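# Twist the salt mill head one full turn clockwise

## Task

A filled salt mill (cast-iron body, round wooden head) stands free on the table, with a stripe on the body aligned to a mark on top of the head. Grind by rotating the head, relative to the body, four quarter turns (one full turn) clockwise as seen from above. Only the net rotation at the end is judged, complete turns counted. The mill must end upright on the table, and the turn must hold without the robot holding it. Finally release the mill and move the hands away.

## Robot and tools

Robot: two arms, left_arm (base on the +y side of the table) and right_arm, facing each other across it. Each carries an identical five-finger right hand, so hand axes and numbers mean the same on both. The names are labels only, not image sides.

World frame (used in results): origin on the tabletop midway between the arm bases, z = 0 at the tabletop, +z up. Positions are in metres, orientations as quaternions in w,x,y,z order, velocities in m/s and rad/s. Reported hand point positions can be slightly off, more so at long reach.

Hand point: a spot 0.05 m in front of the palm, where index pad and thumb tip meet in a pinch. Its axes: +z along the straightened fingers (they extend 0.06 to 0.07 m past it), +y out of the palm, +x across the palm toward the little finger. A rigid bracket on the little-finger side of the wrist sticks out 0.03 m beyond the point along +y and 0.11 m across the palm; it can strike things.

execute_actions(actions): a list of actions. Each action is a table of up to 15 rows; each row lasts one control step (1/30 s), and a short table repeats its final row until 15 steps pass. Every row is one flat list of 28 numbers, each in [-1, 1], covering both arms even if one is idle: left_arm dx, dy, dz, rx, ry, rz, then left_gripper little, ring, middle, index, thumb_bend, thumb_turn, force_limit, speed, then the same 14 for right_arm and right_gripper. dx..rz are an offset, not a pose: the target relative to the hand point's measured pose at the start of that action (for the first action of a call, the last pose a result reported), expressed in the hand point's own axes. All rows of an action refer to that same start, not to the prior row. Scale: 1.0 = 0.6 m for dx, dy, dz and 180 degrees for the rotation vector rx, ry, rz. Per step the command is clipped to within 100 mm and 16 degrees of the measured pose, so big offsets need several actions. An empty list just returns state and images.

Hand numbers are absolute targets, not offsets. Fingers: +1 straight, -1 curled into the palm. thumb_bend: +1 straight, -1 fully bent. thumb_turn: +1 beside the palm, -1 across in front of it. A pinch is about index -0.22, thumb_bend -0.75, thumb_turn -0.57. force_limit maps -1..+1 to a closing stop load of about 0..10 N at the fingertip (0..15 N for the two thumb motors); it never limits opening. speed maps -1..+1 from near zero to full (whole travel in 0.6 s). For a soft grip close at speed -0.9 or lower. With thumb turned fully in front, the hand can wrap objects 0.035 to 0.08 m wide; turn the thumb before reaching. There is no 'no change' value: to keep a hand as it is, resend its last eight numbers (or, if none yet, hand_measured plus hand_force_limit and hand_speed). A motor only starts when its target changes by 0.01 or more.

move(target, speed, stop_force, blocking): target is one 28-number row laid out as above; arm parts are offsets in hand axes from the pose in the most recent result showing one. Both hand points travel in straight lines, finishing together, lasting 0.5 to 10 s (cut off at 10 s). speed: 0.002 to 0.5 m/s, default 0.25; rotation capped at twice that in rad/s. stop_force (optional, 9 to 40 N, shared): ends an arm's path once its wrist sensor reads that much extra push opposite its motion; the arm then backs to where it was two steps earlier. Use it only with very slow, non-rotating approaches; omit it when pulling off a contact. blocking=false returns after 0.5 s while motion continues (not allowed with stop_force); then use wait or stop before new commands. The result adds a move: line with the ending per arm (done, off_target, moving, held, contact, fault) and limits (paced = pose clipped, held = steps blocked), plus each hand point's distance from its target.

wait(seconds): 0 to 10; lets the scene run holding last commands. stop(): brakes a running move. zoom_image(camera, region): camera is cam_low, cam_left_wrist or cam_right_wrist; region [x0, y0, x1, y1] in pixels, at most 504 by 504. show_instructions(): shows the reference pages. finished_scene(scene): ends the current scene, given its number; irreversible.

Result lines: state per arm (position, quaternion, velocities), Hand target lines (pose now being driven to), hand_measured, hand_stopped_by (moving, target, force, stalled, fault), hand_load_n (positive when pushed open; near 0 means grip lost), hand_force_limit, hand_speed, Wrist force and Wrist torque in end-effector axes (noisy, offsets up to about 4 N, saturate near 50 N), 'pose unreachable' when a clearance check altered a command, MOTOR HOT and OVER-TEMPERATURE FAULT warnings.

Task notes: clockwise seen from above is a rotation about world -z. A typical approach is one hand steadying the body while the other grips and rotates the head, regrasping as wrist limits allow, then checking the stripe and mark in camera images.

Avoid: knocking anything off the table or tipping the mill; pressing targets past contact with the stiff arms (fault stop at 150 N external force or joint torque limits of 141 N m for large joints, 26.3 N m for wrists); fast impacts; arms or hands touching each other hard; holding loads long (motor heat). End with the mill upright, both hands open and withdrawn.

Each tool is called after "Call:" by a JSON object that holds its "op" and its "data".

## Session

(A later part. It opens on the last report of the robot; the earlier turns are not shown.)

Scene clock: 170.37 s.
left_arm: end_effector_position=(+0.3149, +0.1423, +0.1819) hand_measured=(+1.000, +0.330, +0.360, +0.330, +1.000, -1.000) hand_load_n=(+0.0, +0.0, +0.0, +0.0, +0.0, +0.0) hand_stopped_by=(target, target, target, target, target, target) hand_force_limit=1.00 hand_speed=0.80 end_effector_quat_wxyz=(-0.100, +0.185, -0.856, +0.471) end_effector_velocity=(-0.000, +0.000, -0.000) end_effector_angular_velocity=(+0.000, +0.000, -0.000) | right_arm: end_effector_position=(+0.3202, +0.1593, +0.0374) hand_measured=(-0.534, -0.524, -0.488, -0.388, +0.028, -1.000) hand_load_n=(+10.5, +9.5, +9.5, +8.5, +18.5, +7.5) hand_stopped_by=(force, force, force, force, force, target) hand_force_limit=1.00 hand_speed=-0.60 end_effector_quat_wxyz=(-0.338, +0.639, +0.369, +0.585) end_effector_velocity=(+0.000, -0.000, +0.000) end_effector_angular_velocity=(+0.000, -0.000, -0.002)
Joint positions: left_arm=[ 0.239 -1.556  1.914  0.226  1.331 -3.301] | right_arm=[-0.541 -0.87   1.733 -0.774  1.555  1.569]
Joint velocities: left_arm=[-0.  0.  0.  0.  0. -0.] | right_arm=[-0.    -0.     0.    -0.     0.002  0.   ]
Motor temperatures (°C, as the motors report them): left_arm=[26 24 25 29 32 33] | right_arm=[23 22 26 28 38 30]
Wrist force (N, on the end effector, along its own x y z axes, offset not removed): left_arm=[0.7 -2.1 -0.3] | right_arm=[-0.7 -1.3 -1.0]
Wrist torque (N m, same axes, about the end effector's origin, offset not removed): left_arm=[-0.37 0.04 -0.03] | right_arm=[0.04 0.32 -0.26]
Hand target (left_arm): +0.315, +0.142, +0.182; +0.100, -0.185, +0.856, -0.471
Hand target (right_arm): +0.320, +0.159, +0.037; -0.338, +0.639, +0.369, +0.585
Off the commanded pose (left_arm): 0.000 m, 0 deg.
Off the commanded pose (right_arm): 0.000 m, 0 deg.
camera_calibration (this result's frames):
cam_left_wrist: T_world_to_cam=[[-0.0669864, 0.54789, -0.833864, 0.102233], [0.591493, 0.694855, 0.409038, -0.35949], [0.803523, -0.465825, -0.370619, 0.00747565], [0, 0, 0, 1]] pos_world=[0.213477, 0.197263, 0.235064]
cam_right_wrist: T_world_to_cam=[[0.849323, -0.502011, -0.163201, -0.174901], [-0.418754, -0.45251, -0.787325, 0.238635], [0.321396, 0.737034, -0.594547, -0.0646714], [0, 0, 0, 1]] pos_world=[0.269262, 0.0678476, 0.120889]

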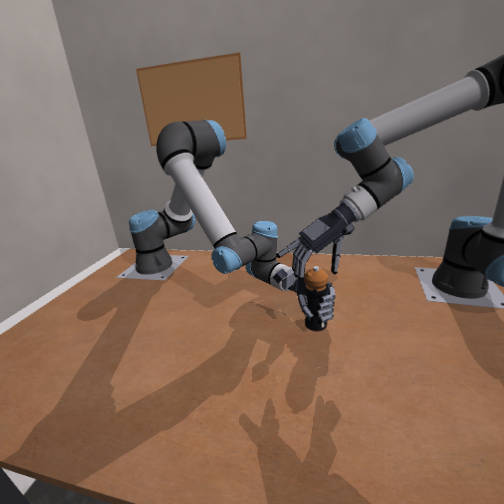

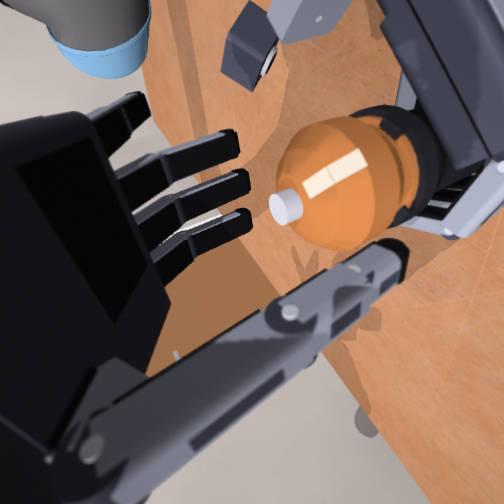

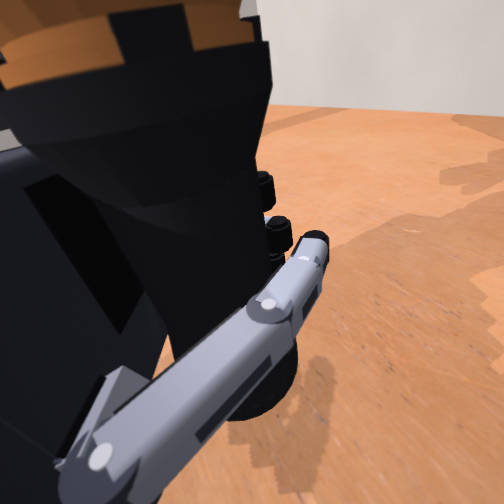

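Call:
{"op": "move", "data": {"target": [0.011,0.0527,-0.0123,0,-0.309,-0.197,1,0.33,0.36,0.33,1,-1,1,0.8,0,0,0,0,0,0,-1,-1,-1,-0.95,-0.95,-1,1,-0.6], "speed": 0.5}}

Call:
{"op": "move", "data": {"target": [0,0,0,0,0,0,1,-0.5,-0.5,-0.5,-0.8,-1,1,-0.6,0,0,0,0,0,0,-1,-1,-1,-0.95,-0.95,-1,1,-0.6]}}

Scene clock: 179.47 s.
left_arm: end_effector_position=(+0.2994, +0.1602, +0.1598) hand_measured=(+1.000, +0.330, +0.360, +0.330, +1.000, -1.000) hand_load_n=(+0.0, +0.0, +0.0, +0.0, +0.0, +0.0) hand_stopped_by=(target, target, target, target, target, target) hand_force_limit=1.00 hand_speed=0.80 end_effector_quat_wxyz=(-0.339, +0.621, -0.619, +0.341) end_effector_velocity=(-0.000, +0.000, -0.000) end_effector_angular_velocity=(+0.003, -0.000, +0.014) | right_arm: end_effector_position=(+0.3202, +0.1593, +0.0374) hand_measured=(-0.534, -0.524, -0.488, -0.388, +0.028, -1.000) hand_load_n=(+10.5, +9.5, +9.5, +8.5, +18.5, +7.5) hand_stopped_by=(force, force, force, force, force, target) hand_force_limit=1.00 hand_speed=-0.60 end_effector_quat_wxyz=(-0.338, +0.639, +0.369, +0.585) end_effector_velocity=(-0.001, +0.000, +0.000) end_effector_angular_velocity=(+0.000, +0.000, +0.002)
Joint positions: left_arm=[-0.009 -1.051  1.594  1.197  0.577 -4.92 ] | right_arm=[-0.541 -0.87   1.733 -0.774  1.555  1.569]
Joint velocities: left_arm=[ 0.001  0.008 -0.006  0.02   0.002 -0.023] | right_arm=[ 0.001 -0.001  0.     0.001 -0.002  0.   ]
Motor temperatures (°C, as the motors report them): left_arm=[26 24 25 29 32 33] | right_arm=[23 22 26 28 38 30]
Wrist force (N, on the end effector, along its own x y z axes, offset not removed): left_arm=[0.4 2.4 -2.5] | right_arm=[-1.2 -0.6 -0.1]
Wrist torque (N m, same axes, about the end effector's origin, offset not removed): left_arm=[0.27 0.06 -0.01] | right_arm=[0.14 0.34 -0.32]
Hand target (left_arm): +0.299, +0.160, +0.160; -0.339, +0.621, -0.618, +0.341
Hand target (right_arm): +0.320, +0.159, +0.037; -0.338, +0.639, +0.369, +0.585
Off the commanded pose (left_arm): 0.001 m, 0 deg.
Off the commanded pose (right_arm): 0.000 m, 0 deg.
move: done; limits=paced
camera_calibration (this result's frames):
cam_left_wrist: T_world_to_cam=[[-0.529043, 0.162411, -0.832909, 0.272983], [-0.390176, 0.825057, 0.40871, -0.0806404], [0.753576, 0.541206, -0.373121, -0.125889], [0, 0, 0, 1]] pos_world=[0.207822, 0.0903293, 0.213356]
cam_right_wrist: T_world_to_cam=[[0.849323, -0.502011, -0.163201, -0.174901], [-0.418754, -0.45251, -0.787325, 0.238635], [0.321396, 0.737034, -0.594546, -0.0646714], [0, 0, 0, 1]] pos_world=[0.269262, 0.0678477, 0.120889]

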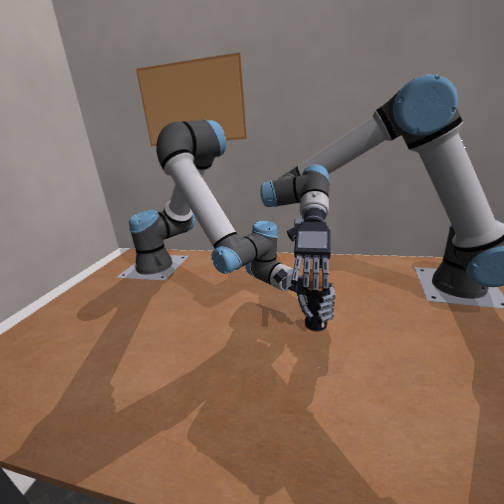

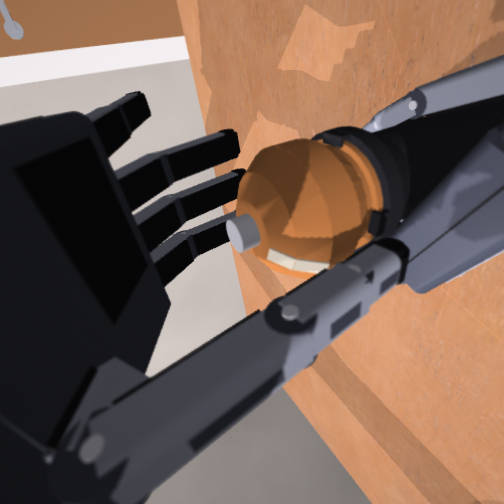

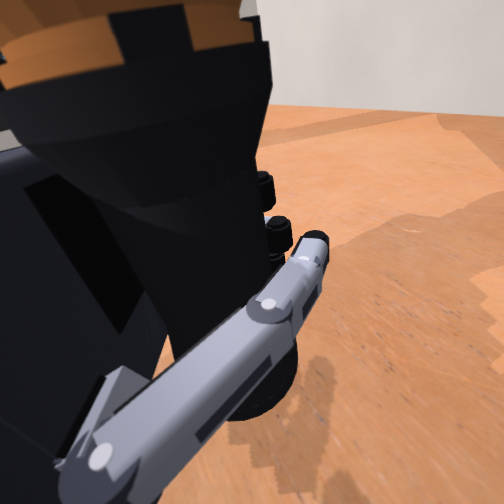

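Scene clock: 180.50 s.
left_arm: end_effector_position=(+0.2995, +0.1602, +0.1599) hand_measured=(+1.000, -0.010, +0.100, +0.004, +0.716, -1.000) hand_load_n=(+0.0, +12.5, +5.0, +12.5, +14.5, +1.0) hand_stopped_by=(target, force, force, force, force, target) hand_force_limit=1.00 hand_speed=-0.60 end_effector_quat_wxyz=(-0.339, +0.621, -0.619, +0.341) end_effector_velocity=(+0.000, +0.000, +0.000) end_effector_angular_velocity=(+0.002, +0.000, -0.001) | right_arm: end_effector_position=(+0.3202, +0.1593, +0.0374) hand_measured=(-0.534, -0.524, -0.488, -0.388, +0.028, -1.000) hand_load_n=(+9.0, +8.5, +9.5, +9.0, +18.0, +7.5) hand_stopped_by=(force, force, force, force, force, target) hand_force_limit=1.00 hand_speed=-0.60 end_effector_quat_wxyz=(-0.338, +0.639, +0.369, +0.585) end_effector_velocity=(+0.001, -0.000, +0.001) end_effector_angular_velocity=(+0.001, -0.000, -0.001)
Joint positions: left_arm=[-0.009 -1.051  1.594  1.197  0.577 -4.92 ] | right_arm=[-0.541 -0.87   1.733 -0.774  1.555  1.569]
Joint velocities: left_arm=[ 0.    -0.    -0.     0.     0.     0.002] | right_arm=[-0.001 -0.001 -0.    -0.    -0.001  0.   ]
Motor temperatures (°C, as the motors report them): left_arm=[26 24 25 29 32 33] | right_arm=[23 22 26 28 38 30]
Wrist force (N, on the end effector, along its own x y z axes, offset not removed): left_arm=[3.9 -7.4 15.6] | right_arm=[-1.4 -13.3 -6.6]
Wrist torque (N m, same axes, about the end effector's origin, offset not removed): left_arm=[0.24 -0.66 -0.26] | right_arm=[-0.26 1.05 -1.86]
Hand target (left_arm): +0.299, +0.160, +0.160; -0.339, +0.621, -0.619, +0.341
Hand target (right_arm): +0.320, +0.159, +0.037; -0.338, +0.639, +0.369, +0.585
Off the commanded pose (left_arm): 0.000 m, 0 deg.
Off the commanded pose (right_arm): 0.000 m, 0 deg.
move: done
camera_calibration (this result's frames):
cam_left_wrist: T_world_to_cam=[[-0.529047, 0.162351, -0.832917, 0.273008], [-0.390223, 0.825051, 0.408677, -0.0806161], [0.753548, 0.541233, -0.373137, -0.125903], [0, 0, 0, 1]] pos_world=[0.20785, 0.0903323, 0.21336]
cam_right_wrist: T_world_to_cam=[[0.849361, -0.501948, -0.163202, -0.174872], [-0.418721, -0.452541, -0.787324, 0.23862], [0.32134, 0.737058, -0.594546, -0.0646595], [0, 0, 0, 1]] pos_world=[0.269222, 0.0678665, 0.120889]

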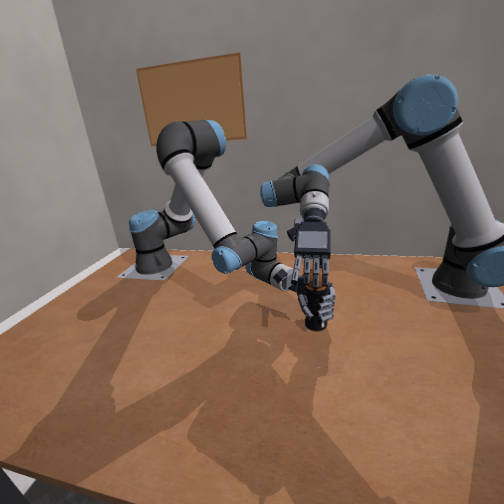

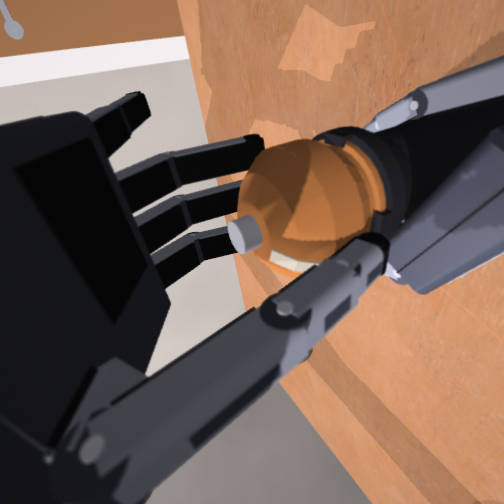

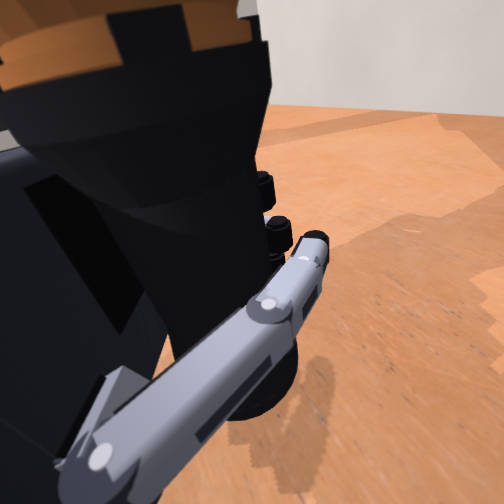

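Call:
{"op": "move", "data": {"target": [0.02,-0.0118,0.018,0,0.2062,0.1312,1,-0.55,-0.55,-0.55,-0.85,-1,1,-0.7,0,0,0,0,0,0,-1,-1,-1,-0.95,-0.95,-1,1,-0.6], "speed": 0.35}}

Call:
{"op": "move", "data": {"target": [0.021,-0.0106,0.0162,0,0.2062,0.1312,1,-0.6,-0.6,-0.6,-0.85,-1,1,-0.7,0,0,0,0,0,0,-1,-1,-1,-0.95,-0.95,-1,1,-0.6], "speed": 0.35}}

Call:
{"op": "zoom_image", "data": {"camera": "cam_low", "region": [280,255,360,335]}}

Scene clock: 192.87 s.
left_arm: end_effector_position=(+0.3123, +0.1485, +0.1598) hand_measured=(+1.000, -0.010, +0.088, +0.004, +0.724, -1.000) hand_load_n=(+0.0, +12.0, +7.0, +6.5, +16.0, -5.5) hand_stopped_by=(target, force, force, force, force, target) hand_force_limit=1.00 hand_speed=-0.70 end_effector_quat_wxyz=(-0.188, +0.345, -0.805, +0.444) end_effector_velocity=(+0.000, +0.000, -0.001) end_effector_angular_velocity=(-0.001, +0.003, -0.016) | right_arm: end_effector_position=(+0.3202, +0.1593, +0.0374) hand_measured=(-0.534, -0.524, -0.488, -0.388, +0.028, -1.000) hand_load_n=(+11.5, +10.5, +10.5, +9.0, +18.0, +7.0) hand_stopped_by=(force, force, force, force, force, target) hand_force_limit=1.00 hand_speed=-0.60 end_effector_quat_wxyz=(-0.338, +0.639, +0.369, +0.585) end_effector_velocity=(-0.002, +0.001, +0.000) end_effector_angular_velocity=(-0.001, +0.001, +0.004)
Joint positions: left_arm=[ 0.074 -1.453  1.893  0.315  0.896 -3.678] | right_arm=[-0.541 -0.87   1.733 -0.774  1.555  1.569]
Joint velocities: left_arm=[ 0.007 -0.007  0.007 -0.012  0.019  0.017] | right_arm=[ 0.002 -0.001 -0.     0.002 -0.001  0.   ]
Motor temperatures (°C, as the motors report them): left_arm=[26 24 25 29 32 33] | right_arm=[23 22 26 28 38 30]
Wrist force (N, on the end effector, along its own x y z axes, offset not removed): left_arm=[9.3 -14.5 1.1] | right_arm=[-6.4 -4.6 15.1]
Wrist torque (N m, same axes, about the end effector's origin, offset not removed): left_arm=[0.16 -0.14 -0.71] | right_arm=[-0.46 -0.62 -1.45]
Hand target (left_arm): +0.312, +0.149, +0.160; +0.187, -0.344, +0.806, -0.444
Hand target (right_arm): +0.320, +0.159, +0.037; -0.338, +0.639, +0.369, +0.585
Off the commanded pose (left_arm): 0.000 m, 0 deg.
Off the commanded pose (right_arm): 0.000 m, 0 deg.
move: done
camera_calibration (this result's frames):
cam_left_wrist: T_world_to_cam=[[-0.267514, 0.482196, -0.83422, 0.152645], [0.288603, 0.866124, 0.408089, -0.283949], [0.919317, -0.131589, -0.370863, -0.081514], [0, 0, 0, 1]] pos_world=[0.19772, 0.161604, 0.212985]
cam_right_wrist: T_world_to_cam=[[0.849335, -0.50199, -0.163206, -0.174923], [-0.418747, -0.452518, -0.787324, 0.23864], [0.321375, 0.737043, -0.594546, -0.0646705], [0, 0, 0, 1]] pos_world=[0.269281, 0.0678442, 0.120889]

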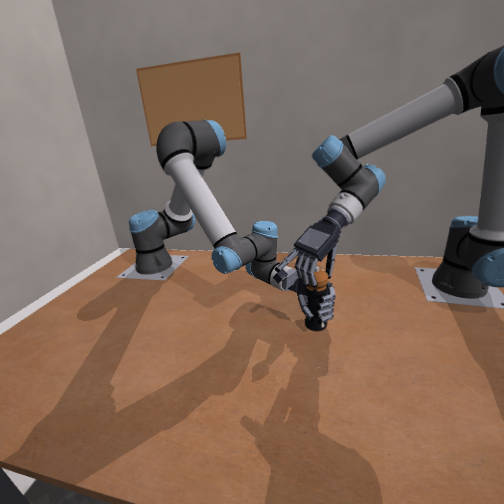

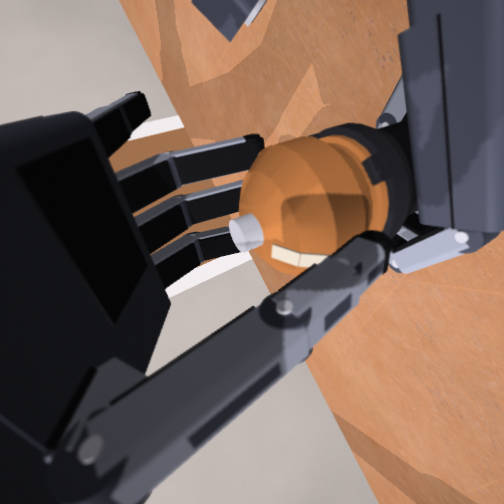

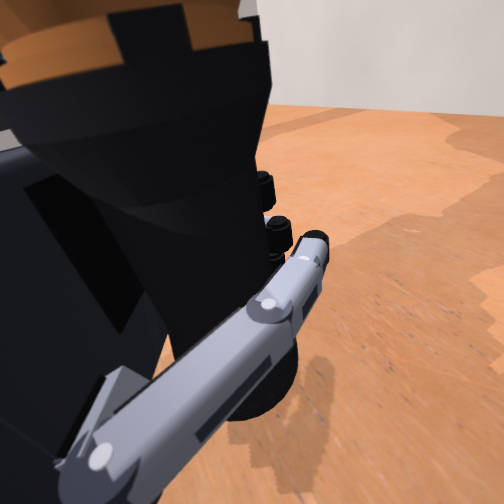

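Scene clock: 194.63 s.
left_arm: end_effector_position=(+0.3119, +0.1314, +0.1596) hand_measured=(+1.000, -0.010, +0.080, -0.008, +0.724, -1.000) hand_load_n=(+0.0, +12.5, +10.5, +8.5, +17.0, -6.0) hand_stopped_by=(target, force, force, force, force, target) hand_force_limit=1.00 hand_speed=-0.70 end_effector_quat_wxyz=(-0.009, +0.019, -0.875, +0.483) end_effector_velocity=(-0.000, -0.000, -0.000) end_effector_angular_velocity=(+0.002, +0.004, -0.013) | right_arm: end_effector_position=(+0.3202, +0.1593, +0.0374) hand_measured=(-0.534, -0.524, -0.488, -0.388, +0.028, -1.000) hand_load_n=(+14.5, +12.5, +10.5, +7.5, +17.5, +5.0) hand_stopped_by=(force, force, force, force, force, target) hand_force_limit=1.00 hand_speed=-0.60 end_effector_quat_wxyz=(-0.338, +0.639, +0.369, +0.585) end_effector_velocity=(+0.000, -0.000, -0.000) end_effector_angular_velocity=(+0.000, +0.000, -0.000)
Joint positions: left_arm=[ 0.429 -1.481  1.897  0.166  1.813 -2.989] | right_arm=[-0.541 -0.87   1.733 -0.774  1.555  1.569]
Joint velocities: left_arm=[ 0.008  0.006 -0.006  0.006  0.019  0.01 ] | right_arm=[-0.     0.001 -0.    -0.001 -0.     0.   ]
Motor temperatures (°C, as the motors report them): left_arm=[26 24 25 29 32 33] | right_arm=[23 22 26 28 38 30]
Wrist force (N, on the end effector, along its own x y z axes, offset not removed): left_arm=[8.3 -20.4 9.3] | right_arm=[-9.9 -4.5 16.8]
Wrist torque (N m, same axes, about the end effector's origin, offset not removed): left_arm=[-0.35 -0.76 -0.53] | right_arm=[-0.57 -0.93 -0.85]
Hand target (left_arm): +0.312, +0.131, +0.160; +0.008, -0.018, +0.876, -0.483
Hand target (right_arm): +0.320, +0.159, +0.037; -0.338, +0.639, +0.369, +0.585
Off the commanded pose (left_arm): 0.000 m, 0 deg.
Off the commanded pose (right_arm): 0.000 m, 0 deg.
move: done
camera_calibration (this result's frames):
cam_left_wrist: T_world_to_cam=[[0.142669, 0.531238, -0.835124, 0.0264731], [0.807932, 0.424892, 0.408305, -0.372955], [0.571745, -0.732975, -0.368585, 0.103637], [0, 0, 0, 1]] pos_world=[0.238291, 0.220366, 0.212587]
cam_right_wrist: T_world_to_cam=[[0.849339, -0.501983, -0.163207, -0.174923], [-0.418743, -0.45252, -0.787324, 0.238639], [0.321369, 0.737047, -0.594545, -0.0646697], [0, 0, 0, 1]] pos_world=[0.269281, 0.0678452, 0.120889]

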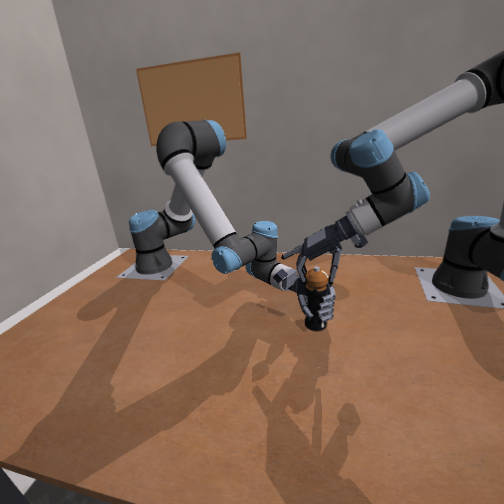

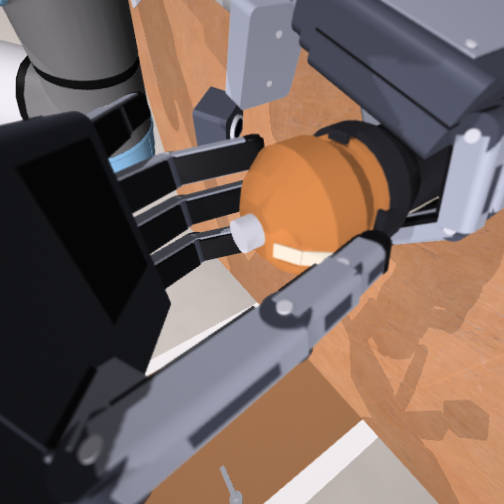

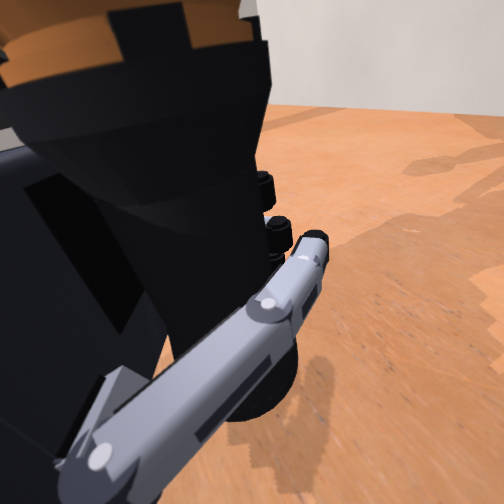

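Region (280, 255, 360, 335) of cam_low's 504x504 image, scaled by 6.300, with more detail than that image has.

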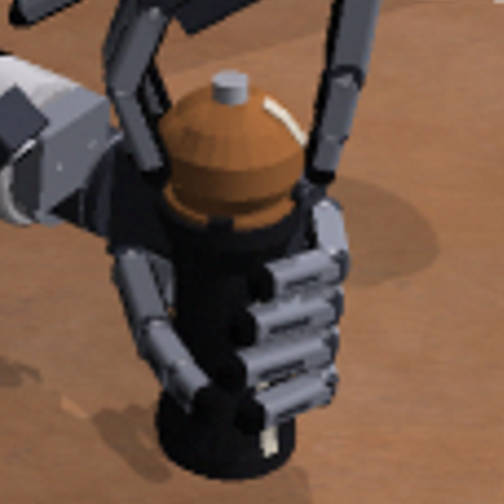

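Call:
{"op": "move", "data": {"target": [0.016,-0.0099,0.0156,0,0.164,0.1044,1,-0.6,-0.6,-0.6,-0.85,-1,1,-0.7,0,0,0,0,0,0,-1,-1,-1,-0.95,-0.95,-1,1,-0.6], "speed": 0.35}}

Call:
{"op": "zoom_image", "data": {"camera": "cam_low", "region": [280,255,360,335]}}

Scene clock: 208.83 s.
left_arm: end_effector_position=(+0.3027, +0.1198, +0.1598) hand_measured=(+1.000, -0.010, +0.080, -0.008, +0.724, -1.000) hand_load_n=(+0.0, +12.0, +9.5, +6.5, +18.5, -6.5) hand_stopped_by=(target, force, force, force, force, target) hand_force_limit=1.00 hand_speed=-0.70 end_effector_quat_wxyz=(-0.136, +0.245, +0.840, -0.464) end_effector_velocity=(+0.000, +0.000, -0.001) end_effector_angular_velocity=(+0.006, -0.000, -0.013) | right_arm: end_effector_position=(+0.3203, +0.1592, +0.0374) hand_measured=(-0.534, -0.524, -0.488, -0.388, +0.028, -1.000) hand_load_n=(+14.0, +12.5, +10.5, +7.5, +17.5, +6.0) hand_stopped_by=(force, force, force, force, force, target) hand_force_limit=1.00 hand_speed=-0.60 end_effector_quat_wxyz=(-0.338, +0.639, +0.369, +0.585) end_effector_velocity=(+0.001, -0.000, +0.000) end_effector_angular_velocity=(+0.001, -0.001, -0.001)
Joint positions: left_arm=[ 0.639 -1.202  1.614  0.539  2.428 -2.328] | right_arm=[-0.541 -0.87   1.733 -0.774  1.555  1.569]
Joint velocities: left_arm=[ 0.002  0.011 -0.011  0.022  0.006  0.022] | right_arm=[-0.001 -0.     0.    -0.001 -0.     0.   ]
Motor temperatures (°C, as the motors report them): left_arm=[26 24 25 29 32 33] | right_arm=[23 22 26 28 38 30]
Wrist force (N, on the end effector, along its own x y z axes, offset not removed): left_arm=[9.4 -16.6 4.4] | right_arm=[-3.8 6.7 9.3]
Wrist torque (N m, same axes, about the end effector's origin, offset not removed): left_arm=[-0.21 -0.34 -0.70] | right_arm=[-0.12 -0.74 0.72]
Hand target (left_arm): +0.303, +0.120, +0.160; -0.136, +0.246, +0.840, -0.464
Hand target (right_arm): +0.320, +0.159, +0.037; -0.338, +0.639, +0.369, +0.585
Off the commanded pose (left_arm): 0.000 m, 0 deg.
Off the commanded pose (right_arm): 0.000 m, 0 deg.
move: done
camera_calibration (this result's frames):
cam_left_wrist: T_world_to_cam=[[0.422525, 0.351736, -0.835317, -0.0291258], [0.904981, -0.113062, 0.410154, -0.325839], [0.0498229, -0.929246, -0.366086, 0.281567], [0, 0, 0, 1]] pos_world=[0.293156, 0.235049, 0.212393]
cam_right_wrist: T_world_to_cam=[[0.849298, -0.502051, -0.163207, -0.174955], [-0.41878, -0.452489, -0.787323, 0.238655], [0.321428, 0.73702, -0.594547, -0.0646822], [0, 0, 0, 1]] pos_world=[0.269323, 0.0678246, 0.120888]

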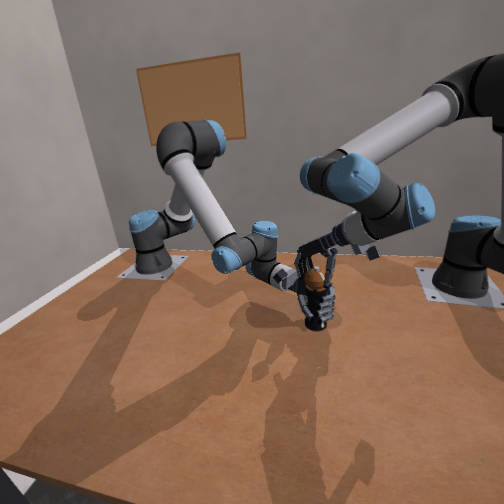

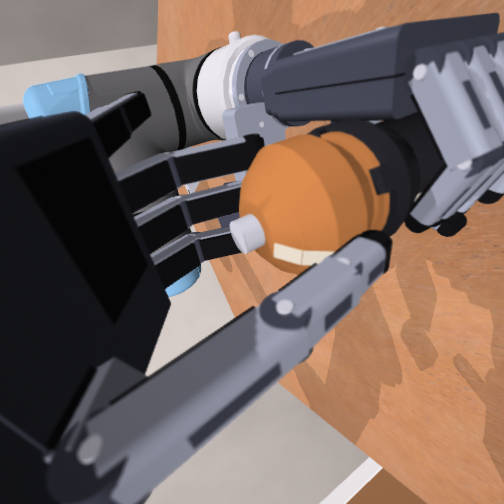

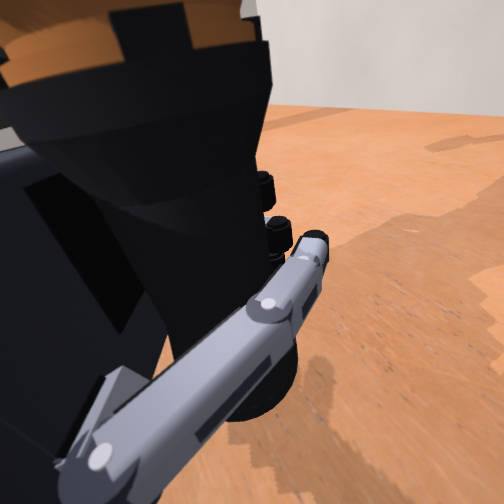

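Region (280, 255, 360, 335) of cam_low's 504x504 image, scaled by 6.300, with more detail than that image has.

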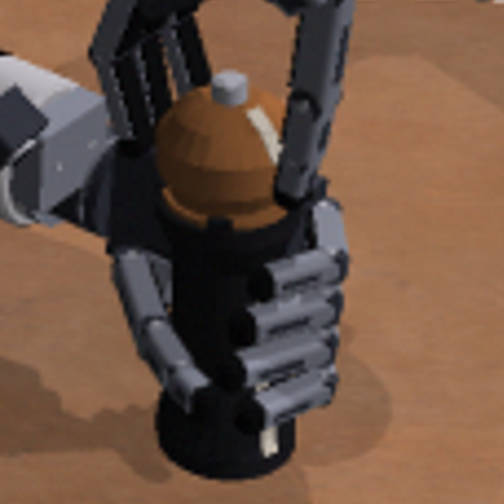

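Call:
{"op": "move", "data": {"target": [0.002,-0.002,0.0032,0,0.028,0.018,1,-0.6,-0.6,-0.6,-0.85,-1,1,-0.7,0,0,0,0,0,0,-1,-1,-1,-0.95,-0.95,-1,1,-0.6], "speed": 0.35}}

Call:
{"op": "execute_actions", "data": {"actions": [[[0,0,0,0,0,0,1,0.4,0.4,0.4,1,-1,1,0.8,0,0,0,0,0,0,-1,-1,-1,-0.95,-0.95,-1,1,-0.6]]]}}

Call:
{"op": "zoom_image", "data": {"camera": "cam_low", "region": [280,255,360,335]}}

Scene clock: 218.00 s.
left_arm: end_effector_position=(+0.3004, +0.1185, +0.1598) hand_measured=(+1.000, -0.010, +0.080, -0.008, +0.724, -1.000) hand_load_n=(+0.0, +12.0, +9.0, +6.0, +18.5, -6.5) hand_stopped_by=(target, force, force, force, force, target) hand_force_limit=1.00 hand_speed=-0.70 end_effector_quat_wxyz=(-0.159, +0.288, +0.826, -0.457) end_effector_velocity=(-0.000, +0.000, -0.000) end_effector_angular_velocity=(+0.004, +0.001, -0.016) | right_arm: end_effector_position=(+0.3202, +0.1593, +0.0374) hand_measured=(-0.534, -0.524, -0.488, -0.388, +0.028, -1.000) hand_load_n=(+14.0, +12.0, +10.5, +7.5, +17.5, +6.0) hand_stopped_by=(force, force, force, force, force, target) hand_force_limit=1.00 hand_speed=-0.60 end_effector_quat_wxyz=(-0.338, +0.639, +0.369, +0.585) end_effector_velocity=(+0.000, -0.000, -0.001) end_effector_angular_velocity=(-0.000, +0.000, -0.001)
Joint positions: left_arm=[ 0.656 -1.139  1.552  0.662  2.492 -2.166] | right_arm=[-0.541 -0.87   1.733 -0.774  1.555  1.569]
Joint velocities: left_arm=[ 0.002  0.012 -0.012  0.027  0.008  0.028] | right_arm=[-0.     0.001  0.    -0.001  0.     0.   ]
Motor temperatures (°C, as the motors report them): left_arm=[26 24 25 29 32 33] | right_arm=[23 22 26 28 38 30]
Wrist force (N, on the end effector, along its own x y z axes, offset not removed): left_arm=[10.1 -14.4 3.9] | right_arm=[-4.5 7.5 7.8]
Wrist torque (N m, same axes, about the end effector's origin, offset not removed): left_arm=[0.12 -0.28 -0.63] | right_arm=[-0.15 -0.45 0.61]
Hand target (left_arm): +0.300, +0.119, +0.160; -0.159, +0.289, +0.826, -0.457
Hand target (right_arm): +0.320, +0.159, +0.037; -0.338, +0.639, +0.369, +0.585
Off the commanded pose (left_arm): 0.000 m, 0 deg.
Off the commanded pose (right_arm): 0.000 m, 0 deg.
move: done
camera_calibration (this result's frames):
cam_left_wrist: T_world_to_cam=[[0.457088, 0.305835, -0.835186, -0.0326692], [0.888266, -0.204825, 0.411134, -0.308233], [-0.0453278, -0.929791, -0.365285, 0.309031], [0, 0, 0, 1]] pos_world=[0.302733, 0.234192, 0.212325]
cam_right_wrist: T_world_to_cam=[[0.84934, -0.501981, -0.163208, -0.174922], [-0.418743, -0.452523, -0.787323, 0.238639], [0.321366, 0.737047, -0.594547, -0.0646688], [0, 0, 0, 1]] pos_world=[0.269279, 0.0678458, 0.120888]

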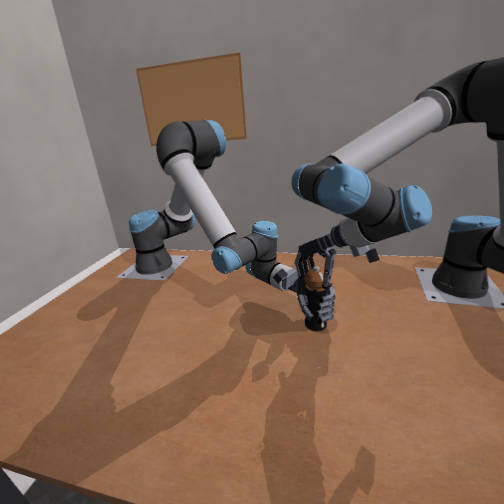

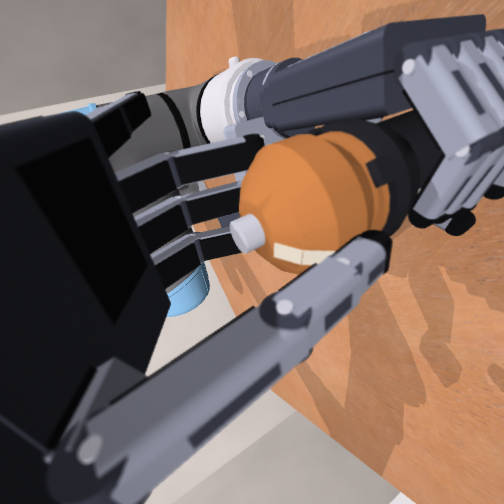

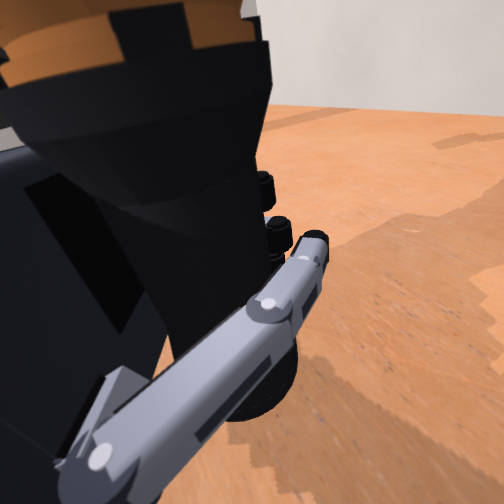

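Scene clock: 218.50 s.
left_arm: end_effector_position=(+0.3005, +0.1185, +0.1598) hand_measured=(+1.000, +0.400, +0.400, +0.400, +1.000, -1.000) hand_load_n=(+0.0, +0.0, +0.0, +0.0, +0.0, +0.0) hand_stopped_by=(target, target, target, target, target, target) hand_force_limit=1.00 hand_speed=0.80 end_effector_quat_wxyz=(-0.159, +0.288, +0.826, -0.457) end_effector_velocity=(-0.001, -0.000, -0.000) end_effector_angular_velocity=(+0.001, +0.001, -0.000) | right_arm: end_effector_position=(+0.3202, +0.1593, +0.0374) hand_measured=(-0.534, -0.524, -0.488, -0.388, +0.028, -1.000) hand_load_n=(+10.5, +10.0, +10.0, +8.5, +18.0, +7.5) hand_stopped_by=(force, force, force, force, force, target) hand_force_limit=1.00 hand_speed=-0.60 end_effector_quat_wxyz=(-0.338, +0.639, +0.369, +0.585) end_effector_velocity=(-0.001, +0.001, -0.000) end_effector_angular_velocity=(-0.001, -0.000, +0.003)
Joint positions: left_arm=[ 0.656 -1.139  1.552  0.662  2.492 -2.166] | right_arm=[-0.541 -0.87   1.733 -0.774  1.555  1.569]
Joint velocities: left_arm=[-0.001 -0.     0.001 -0.    -0.    -0.001] | right_arm=[ 0.001 -0.     0.     0.001 -0.002 -0.001]
Motor temperatures (°C, as the motors report them): left_arm=[26 24 25 29 32 33] | right_arm=[23 22 26 28 38 30]
Wrist force (N, on the end effector, along its own x y z axes, offset not removed): left_arm=[0.6 -0.2 -0.9] | right_arm=[-0.7 0.6 -0.1]
Wrist torque (N m, same axes, about the end effector's origin, offset not removed): left_arm=[-0.20 0.04 -0.12] | right_arm=[0.22 0.33 -0.23]
Hand target (left_arm): +0.300, +0.119, +0.160; -0.159, +0.288, +0.826, -0.457
Hand target (right_arm): +0.320, +0.159, +0.037; -0.338, +0.639, +0.369, +0.585
Off the commanded pose (left_arm): 0.000 m, 0 deg.
Off the commanded pose (right_arm): 0.000 m, 0 deg.
camera_calibration (this result's frames):
cam_left_wrist: T_world_to_cam=[[0.4571, 0.305829, -0.835182, -0.0326918], [0.888263, -0.204767, 0.411169, -0.308297], [-0.0452699, -0.929806, -0.365255, 0.309015], [0, 0, 0, 1]] pos_world=[0.302781, 0.234194, 0.212328]
cam_right_wrist: T_world_to_cam=[[0.849378, -0.501916, -0.163212, -0.174914], [-0.418711, -0.452553, -0.787323, 0.23863], [0.321308, 0.737073, -0.594546, -0.0646586], [0, 0, 0, 1]] pos_world=[0.26926, 0.0678588, 0.120888]

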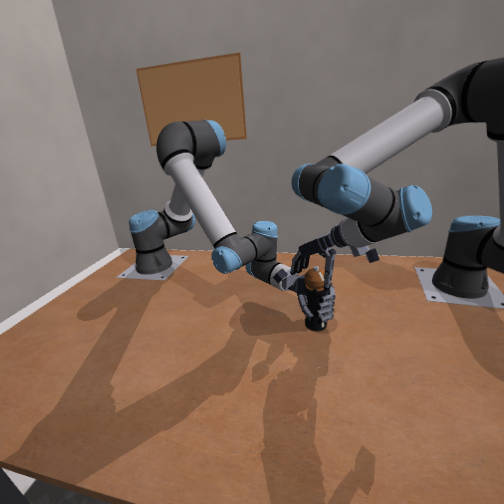

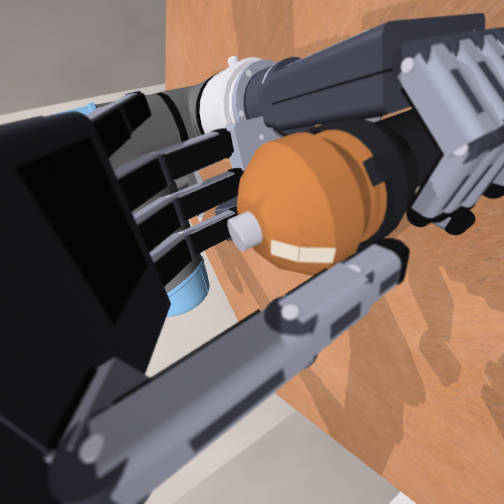

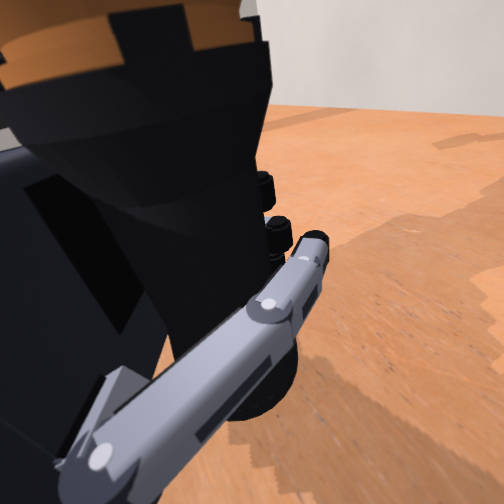

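Region (280, 255, 360, 335) of cam_low's 504x504 image, scaled by 6.300, with more detail than that image has.

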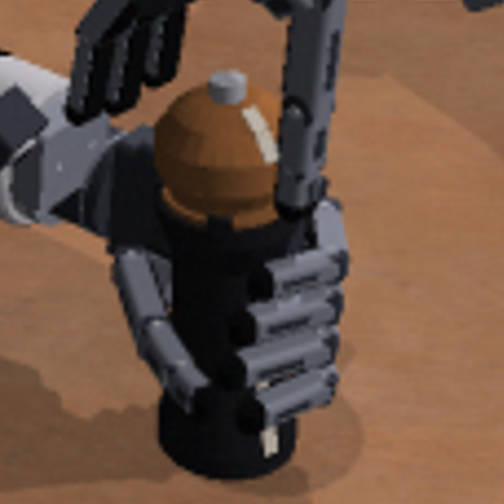

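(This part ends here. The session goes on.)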